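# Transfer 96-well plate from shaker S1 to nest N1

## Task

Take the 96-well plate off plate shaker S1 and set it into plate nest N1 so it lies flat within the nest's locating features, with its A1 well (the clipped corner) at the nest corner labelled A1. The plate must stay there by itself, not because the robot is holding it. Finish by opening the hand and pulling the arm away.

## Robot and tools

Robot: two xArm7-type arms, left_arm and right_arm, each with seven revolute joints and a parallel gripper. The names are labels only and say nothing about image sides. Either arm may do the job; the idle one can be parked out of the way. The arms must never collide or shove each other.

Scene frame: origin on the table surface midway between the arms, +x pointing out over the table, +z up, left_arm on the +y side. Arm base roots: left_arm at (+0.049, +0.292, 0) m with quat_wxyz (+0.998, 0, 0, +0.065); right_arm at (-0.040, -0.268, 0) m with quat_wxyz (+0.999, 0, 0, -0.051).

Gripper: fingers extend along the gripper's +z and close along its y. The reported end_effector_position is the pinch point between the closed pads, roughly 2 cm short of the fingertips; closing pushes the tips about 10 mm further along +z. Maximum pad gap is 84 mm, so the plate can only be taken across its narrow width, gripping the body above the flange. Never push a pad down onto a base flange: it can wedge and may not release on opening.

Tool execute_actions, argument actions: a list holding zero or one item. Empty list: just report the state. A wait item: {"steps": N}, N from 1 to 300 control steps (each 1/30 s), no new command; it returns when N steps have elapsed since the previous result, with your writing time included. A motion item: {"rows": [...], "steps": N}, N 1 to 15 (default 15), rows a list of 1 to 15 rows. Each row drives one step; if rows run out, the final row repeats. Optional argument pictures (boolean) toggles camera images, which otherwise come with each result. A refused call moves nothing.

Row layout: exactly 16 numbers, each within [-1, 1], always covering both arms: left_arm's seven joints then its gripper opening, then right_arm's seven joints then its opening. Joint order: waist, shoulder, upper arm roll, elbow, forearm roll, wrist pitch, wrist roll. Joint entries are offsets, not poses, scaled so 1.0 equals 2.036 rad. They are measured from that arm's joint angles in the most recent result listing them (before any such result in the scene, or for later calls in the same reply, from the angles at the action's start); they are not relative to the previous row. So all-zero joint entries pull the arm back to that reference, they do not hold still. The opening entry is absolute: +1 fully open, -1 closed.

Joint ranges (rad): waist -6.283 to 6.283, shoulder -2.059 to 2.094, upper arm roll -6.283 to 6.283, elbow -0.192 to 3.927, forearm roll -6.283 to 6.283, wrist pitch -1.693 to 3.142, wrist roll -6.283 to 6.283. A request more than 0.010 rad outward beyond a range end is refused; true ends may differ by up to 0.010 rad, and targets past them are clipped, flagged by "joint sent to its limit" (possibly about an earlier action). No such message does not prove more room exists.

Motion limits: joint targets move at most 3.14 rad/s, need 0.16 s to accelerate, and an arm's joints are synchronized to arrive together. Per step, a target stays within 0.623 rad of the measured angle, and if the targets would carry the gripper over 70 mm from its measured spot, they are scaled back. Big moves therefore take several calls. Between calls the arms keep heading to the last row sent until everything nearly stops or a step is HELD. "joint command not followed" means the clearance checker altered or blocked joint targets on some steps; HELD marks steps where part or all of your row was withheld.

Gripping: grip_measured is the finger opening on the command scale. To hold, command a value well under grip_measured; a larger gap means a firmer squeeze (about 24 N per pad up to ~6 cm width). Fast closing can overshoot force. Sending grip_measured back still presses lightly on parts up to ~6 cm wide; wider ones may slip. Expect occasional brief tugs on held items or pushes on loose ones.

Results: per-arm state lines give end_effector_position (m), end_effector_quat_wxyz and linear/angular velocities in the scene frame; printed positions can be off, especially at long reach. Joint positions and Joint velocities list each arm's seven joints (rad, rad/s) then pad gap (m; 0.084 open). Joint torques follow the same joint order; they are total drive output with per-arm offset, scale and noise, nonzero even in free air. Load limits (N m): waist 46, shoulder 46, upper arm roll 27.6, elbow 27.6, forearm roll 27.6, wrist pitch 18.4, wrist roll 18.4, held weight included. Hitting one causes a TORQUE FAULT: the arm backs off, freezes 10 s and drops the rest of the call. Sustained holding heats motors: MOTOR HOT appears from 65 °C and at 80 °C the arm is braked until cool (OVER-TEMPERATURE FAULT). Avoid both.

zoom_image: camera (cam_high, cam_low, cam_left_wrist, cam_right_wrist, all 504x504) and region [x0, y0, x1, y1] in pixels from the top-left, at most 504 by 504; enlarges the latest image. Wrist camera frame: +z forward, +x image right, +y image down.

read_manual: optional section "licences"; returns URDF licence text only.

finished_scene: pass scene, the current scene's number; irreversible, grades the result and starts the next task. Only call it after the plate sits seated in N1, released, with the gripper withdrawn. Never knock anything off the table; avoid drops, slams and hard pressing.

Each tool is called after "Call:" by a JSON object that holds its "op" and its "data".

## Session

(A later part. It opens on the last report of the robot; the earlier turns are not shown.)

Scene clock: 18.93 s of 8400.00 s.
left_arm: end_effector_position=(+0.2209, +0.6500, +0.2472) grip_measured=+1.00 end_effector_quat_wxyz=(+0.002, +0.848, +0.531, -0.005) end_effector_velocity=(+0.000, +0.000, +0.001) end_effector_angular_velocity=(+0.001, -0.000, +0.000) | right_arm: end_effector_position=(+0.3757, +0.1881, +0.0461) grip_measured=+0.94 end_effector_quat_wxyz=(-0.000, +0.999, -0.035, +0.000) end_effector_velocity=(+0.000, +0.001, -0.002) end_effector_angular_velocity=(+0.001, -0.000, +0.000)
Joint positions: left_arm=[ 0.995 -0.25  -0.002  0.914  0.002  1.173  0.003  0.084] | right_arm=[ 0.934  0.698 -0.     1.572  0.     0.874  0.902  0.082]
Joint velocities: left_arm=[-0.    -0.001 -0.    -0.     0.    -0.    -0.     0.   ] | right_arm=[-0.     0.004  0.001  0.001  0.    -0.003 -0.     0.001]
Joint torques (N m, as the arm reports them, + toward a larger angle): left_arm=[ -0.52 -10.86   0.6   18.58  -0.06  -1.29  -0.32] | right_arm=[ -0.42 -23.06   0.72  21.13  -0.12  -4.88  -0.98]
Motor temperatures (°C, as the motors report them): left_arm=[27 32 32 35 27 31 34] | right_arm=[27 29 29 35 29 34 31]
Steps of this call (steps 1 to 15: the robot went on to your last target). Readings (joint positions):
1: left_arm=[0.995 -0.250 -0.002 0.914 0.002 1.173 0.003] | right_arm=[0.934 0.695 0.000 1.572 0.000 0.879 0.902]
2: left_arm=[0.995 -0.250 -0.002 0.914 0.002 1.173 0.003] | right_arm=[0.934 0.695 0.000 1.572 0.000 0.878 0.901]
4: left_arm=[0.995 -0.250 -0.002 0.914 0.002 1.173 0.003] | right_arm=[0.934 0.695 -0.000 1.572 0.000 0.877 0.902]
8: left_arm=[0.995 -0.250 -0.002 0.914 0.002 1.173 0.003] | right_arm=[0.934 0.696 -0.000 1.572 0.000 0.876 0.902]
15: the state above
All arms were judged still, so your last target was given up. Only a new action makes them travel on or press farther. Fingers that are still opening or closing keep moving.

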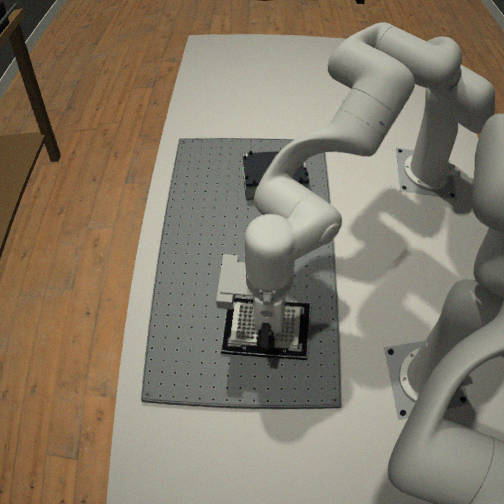

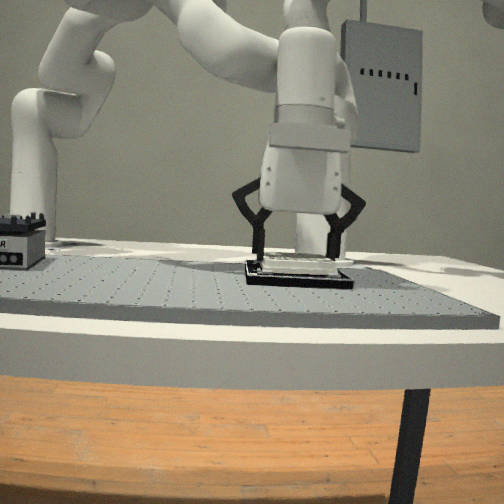

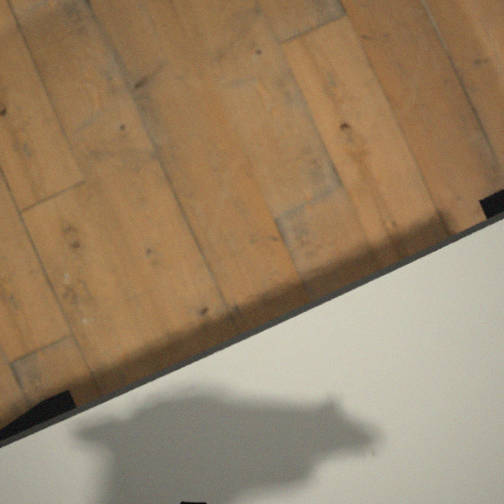

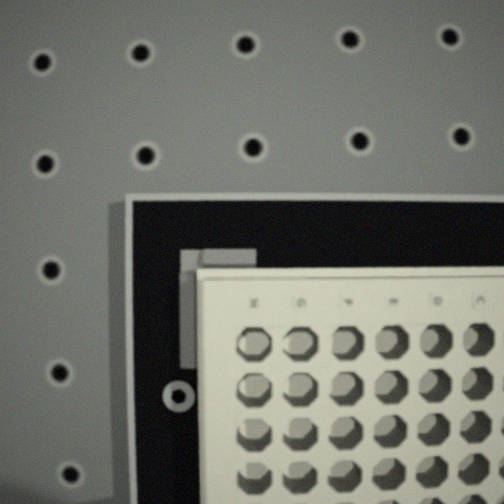

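Call:
{"op": "execute_actions", "data": {"actions": [{"rows": [[0,0,0,0,0,0,0,1, 0,-0.001,0,0,0,0.001,0,1]], "steps": 12}], "pictures": false}}

Call:
{"op": "execute_actions", "data": {"actions": [{"rows": [[0,0,0,0,0,0,0,1, 0,-0.005,0,0.001,0,0.006,0,1],[0,0,0,0,0,0,0,1, 0,-0.010,0,0.002,0,0.012,0,1],[0,0,0,0,0,0,0,1, 0,-0.016,0,0.004,0,0.02,0,1],[0,0,0,0,0,0,0,1, 0,-0.03,0,0.012,0,0.042,0,1],[0,0,0,0,0,0,0,1, 0,-0.05,0,0.03,0,0.08,0,1]], "steps": 15}], "pictures": false}}

Call:
{"op": "execute_actions", "data": {"actions": [{"rows": [[0,0,0,0,0,0,0,1, 0.02,-0.2,0,-0.108,0,0.092,0.03,1]], "steps": 15}], "pictures": false}}

Call:
{"op": "execute_actions", "data": {"actions": [{"steps": 25}]}}

Call:
{"op": "zoom_image", "data": {"camera": "cam_low", "region": [220, 200, 380, 300]}}

Scene clock: 23.97 s of 8400.00 s.
left_arm: end_effector_position=(+0.2209, +0.6500, +0.2472) grip_measured=+1.00 end_effector_quat_wxyz=(+0.002, +0.848, +0.531, -0.005) end_effector_velocity=(-0.000, +0.000, +0.000) end_effector_angular_velocity=(+0.000, -0.000, -0.000) | right_arm: end_effector_position=(+0.3738, +0.1891, +0.0456) grip_measured=+1.00 end_effector_quat_wxyz=(+0.000, +0.999, -0.034, -0.001) end_effector_velocity=(+0.007, -0.000, +0.011) end_effector_angular_velocity=(+0.009, -0.013, -0.007)
Joint positions: left_arm=[ 0.995 -0.25  -0.002  0.914  0.002  1.173  0.003  0.084] | right_arm=[0.935 0.698 0.002 1.571 0.001 0.875 0.902 0.084]
Joint velocities: left_arm=[-0.    -0.001  0.001  0.     0.     0.     0.001  0.   ] | right_arm=[-0.002 -0.015 -0.006  0.006 -0.     0.006  0.001 -0.   ]
Joint torques (N m, as the arm reports them, + toward a larger angle): left_arm=[ -0.38 -10.98   0.64  18.64  -0.25  -1.45  -0.22] | right_arm=[ -1.82 -31.69  -0.22  21.55  -0.71  -1.75  -0.27]
Motor temperatures (°C, as the motors report them): left_arm=[27 32 32 36 27 31 34] | right_arm=[27 29 30 36 29 34 31]
Steps of this call (steps 1 to 90: nothing new was sent; then 1.63 s passed at rest; steps 91 to 102: all 12 steps of this action). Readings (joint positions):
91: left_arm=[0.995 -0.250 -0.002 0.914 0.002 1.173 0.003] | right_arm=[0.935 0.699 0.000 1.572 0.000 0.873 0.902]
92: left_arm=[0.995 -0.250 -0.002 0.914 0.002 1.173 0.003] | right_arm=[0.935 0.698 0.000 1.572 0.000 0.873 0.902]
94: left_arm=[0.995 -0.250 -0.002 0.914 0.002 1.173 0.003] | right_arm=[0.935 0.699 0.001 1.571 0.000 0.873 0.902]
98: left_arm=[0.995 -0.250 -0.002 0.914 0.002 1.173 0.003] | right_arm=[0.936 0.700 0.002 1.570 0.001 0.873 0.902]
102: the state above

Scene clock: 24.47 s of 8400.00 s.
left_arm: end_effector_position=(+0.2209, +0.6500, +0.2472) grip_measured=+1.00 end_effector_quat_wxyz=(+0.002, +0.848, +0.531, -0.005) end_effector_velocity=(+0.000, -0.000, -0.000) end_effector_angular_velocity=(-0.000, +0.000, -0.001) | right_arm: end_effector_position=(+0.3740, +0.1893, +0.1185) grip_measured=+1.00 end_effector_quat_wxyz=(+0.001, +0.999, -0.033, -0.002) end_effector_velocity=(-0.021, -0.020, -0.050) end_effector_angular_velocity=(-0.086, +0.080, +0.003)
Joint positions: left_arm=[ 0.995 -0.25  -0.002  0.914  0.002  1.173  0.003  0.084] | right_arm=[0.936 0.598 0.002 1.63  0.001 1.037 0.902 0.084]
Joint velocities: left_arm=[ 0.     0.    -0.001  0.     0.     0.    -0.     0.   ] | right_arm=[ 0.001  0.05   0.002 -0.04   0.001  0.027 -0.    -0.   ]
Joint torques (N m, as the arm reports them, + toward a larger angle): left_arm=[ -0.1  -11.23   0.71  18.66   0.14  -1.27   0.06] | right_arm=[ -1.1  -34.1   -0.84  26.03  -0.36  -1.96  -0.26]
Motor temperatures (°C, as the motors report them): left_arm=[27 32 32 36 27 31 34] | right_arm=[27 29 30 36 29 34 31]
Steps of this call (steps 1 to 15: all 15 steps of this action). Readings (joint positions):
1: left_arm=[0.995 -0.250 -0.002 0.914 0.002 1.173 0.003] | right_arm=[0.935 0.697 0.002 1.571 0.000 0.876 0.902]
2: left_arm=[0.995 -0.250 -0.002 0.914 0.002 1.173 0.003] | right_arm=[0.935 0.695 0.002 1.572 0.001 0.879 0.902]
4: left_arm=[0.995 -0.250 -0.002 0.914 0.002 1.173 0.003] | right_arm=[0.936 0.685 0.002 1.573 0.001 0.895 0.902]
8: left_arm=[0.995 -0.250 -0.002 0.914 0.002 1.173 0.003] | right_arm=[0.936 0.623 0.002 1.612 0.001 0.994 0.902]
15: the state above

Scene clock: 24.97 s of 8400.00 s.
left_arm: end_effector_position=(+0.2209, +0.6500, +0.2472) grip_measured=+1.00 end_effector_quat_wxyz=(+0.002, +0.848, +0.531, -0.005) end_effector_velocity=(+0.000, -0.000, -0.000) end_effector_angular_velocity=(-0.001, +0.001, -0.001) | right_arm: end_effector_position=(+0.3014, +0.1416, +0.2496) grip_measured=+1.00 end_effector_quat_wxyz=(-0.002, +0.999, -0.043, +0.001) end_effector_velocity=(-0.029, -0.039, -0.030) end_effector_angular_velocity=(-0.104, +0.082, -0.023)
Joint positions: left_arm=[ 0.995 -0.25  -0.002  0.914  0.002  1.173  0.003  0.084] | right_arm=[0.976 0.193 0.002 1.417 0.001 1.22  0.962 0.084]
Joint velocities: left_arm=[-0.     0.001 -0.001 -0.     0.     0.    -0.001 -0.   ] | right_arm=[ 0.007 -0.042 -0.011 -0.113 -0.002  0.062  0.019 -0.   ]
Joint torques (N m, as the arm reports them, + toward a larger angle): left_arm=[ -0.74 -11.14   0.61  18.72   0.    -1.25  -0.26] | right_arm=[ -1.54 -18.95  -0.71  20.26  -0.65  -1.33  -0.4 ]
Motor temperatures (°C, as the motors report them): left_arm=[27 32 32 36 27 31 34] | right_arm=[27 29 30 36 29 34 31]
Steps of this call (steps 1 to 15: all 15 steps of this action). Readings (joint positions):
1: left_arm=[0.995 -0.250 -0.002 0.914 0.002 1.173 0.003] | right_arm=[0.936 0.598 0.002 1.628 0.001 1.038 0.902]
2: left_arm=[0.995 -0.250 -0.002 0.914 0.002 1.173 0.003] | right_arm=[0.936 0.593 0.002 1.623 0.001 1.042 0.903]
4: left_arm=[0.995 -0.250 -0.002 0.914 0.002 1.173 0.003] | right_arm=[0.941 0.540 0.001 1.587 0.000 1.070 0.912]
8: left_arm=[0.995 -0.250 -0.002 0.914 0.002 1.173 0.003] | right_arm=[0.958 0.370 0.003 1.510 0.001 1.141 0.936]
15: the state above

Scene clock: 25.80 s of 8400.00 s.
left_arm: end_effector_position=(+0.2209, +0.6500, +0.2472) grip_measured=+1.00 end_effector_quat_wxyz=(+0.002, +0.848, +0.531, -0.005) end_effector_velocity=(+0.000, -0.000, -0.000) end_effector_angular_velocity=(-0.000, +0.000, +0.000) | right_arm: end_effector_position=(+0.2995, +0.1392, +0.2476) grip_measured=+1.00 end_effector_quat_wxyz=(+0.002, +0.999, -0.043, -0.002) end_effector_velocity=(+0.000, -0.000, +0.000) end_effector_angular_velocity=(+0.001, +0.000, -0.001)
Joint positions: left_arm=[ 0.995 -0.25  -0.002  0.914  0.002  1.173  0.003  0.084] | right_arm=[0.976 0.191 0.002 1.41  0.001 1.224 0.963 0.084]
Joint velocities: left_arm=[ 0.     0.001 -0.001 -0.     0.    -0.    -0.001  0.   ] | right_arm=[-0.001 -0.     0.     0.     0.001  0.    -0.    -0.   ]
Joint torques (N m, as the arm reports them, + toward a larger angle): left_arm=[ -0.5  -10.75   0.69  18.75  -0.16  -1.3   -0.21] | right_arm=[ -2.04 -23.57  -0.07  22.77  -0.15  -1.92  -0.49]
Motor temperatures (°C, as the motors report them): left_arm=[27 32 32 36 27 31 34] | right_arm=[27 29 30 36 29 34 31]
Steps of this call (steps 1 to 15: the robot went on to your last target; steps 16 to 25: nothing new was sent). Readings (joint positions):
1: left_arm=[0.995 -0.250 -0.002 0.914 0.002 1.173 0.003] | right_arm=[0.976 0.193 0.002 1.413 0.001 1.222 0.962]
2: left_arm=[0.995 -0.250 -0.002 0.914 0.002 1.173 0.003] | right_arm=[0.976 0.194 0.002 1.410 0.000 1.223 0.962]
4: left_arm=[0.995 -0.250 -0.002 0.914 0.002 1.173 0.003] | right_arm=[0.976 0.195 0.001 1.408 0.000 1.224 0.963]
8: left_arm=[0.995 -0.250 -0.002 0.914 0.002 1.173 0.003] | right_arm=[0.976 0.193 0.002 1.409 0.001 1.224 0.963]
25: the state above
All arms were judged still, so your last target was given up. Only a new action makes them travel on or press farther. Fingers that are still opening or closing keep moving.

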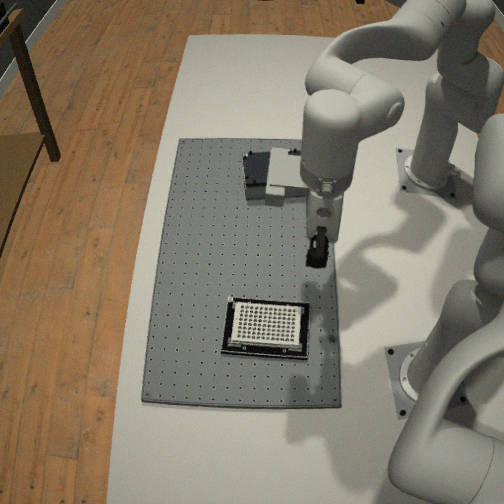

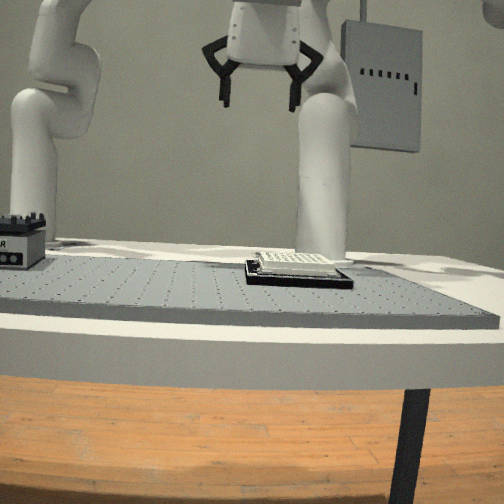

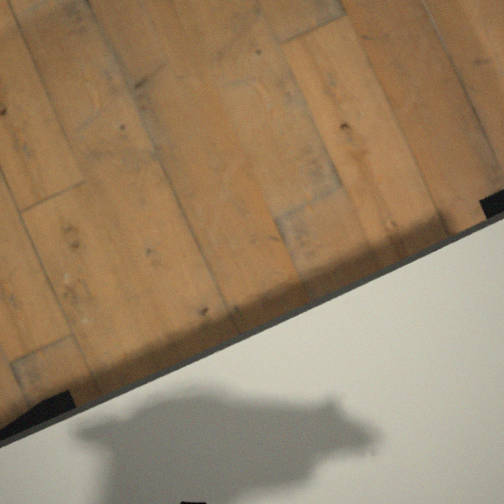

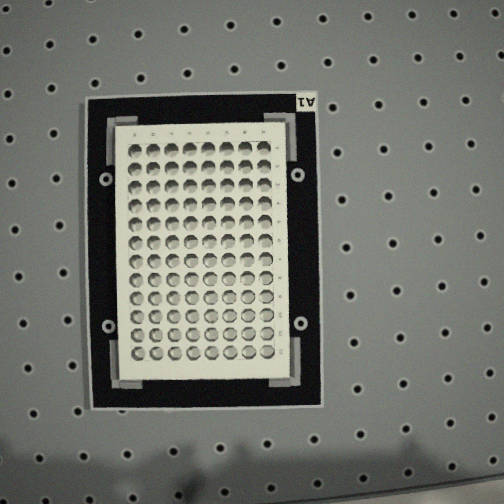

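Region (220, 200, 380, 300) of cam_low's 504x504 image, scaled by 3.150, with more detail than that image has; it fills the top 315 rows of this view, and the rest is white.

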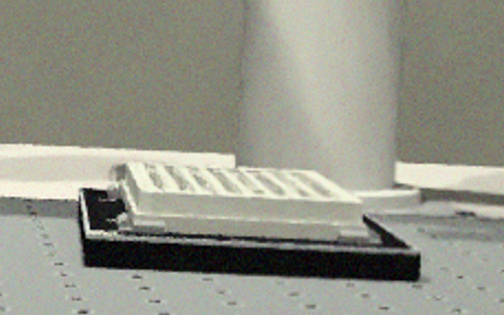

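Seated within all locators.

Call:
{"op": "finished_scene", "data": {"scene": 2}}

The scene is finished: the task was done.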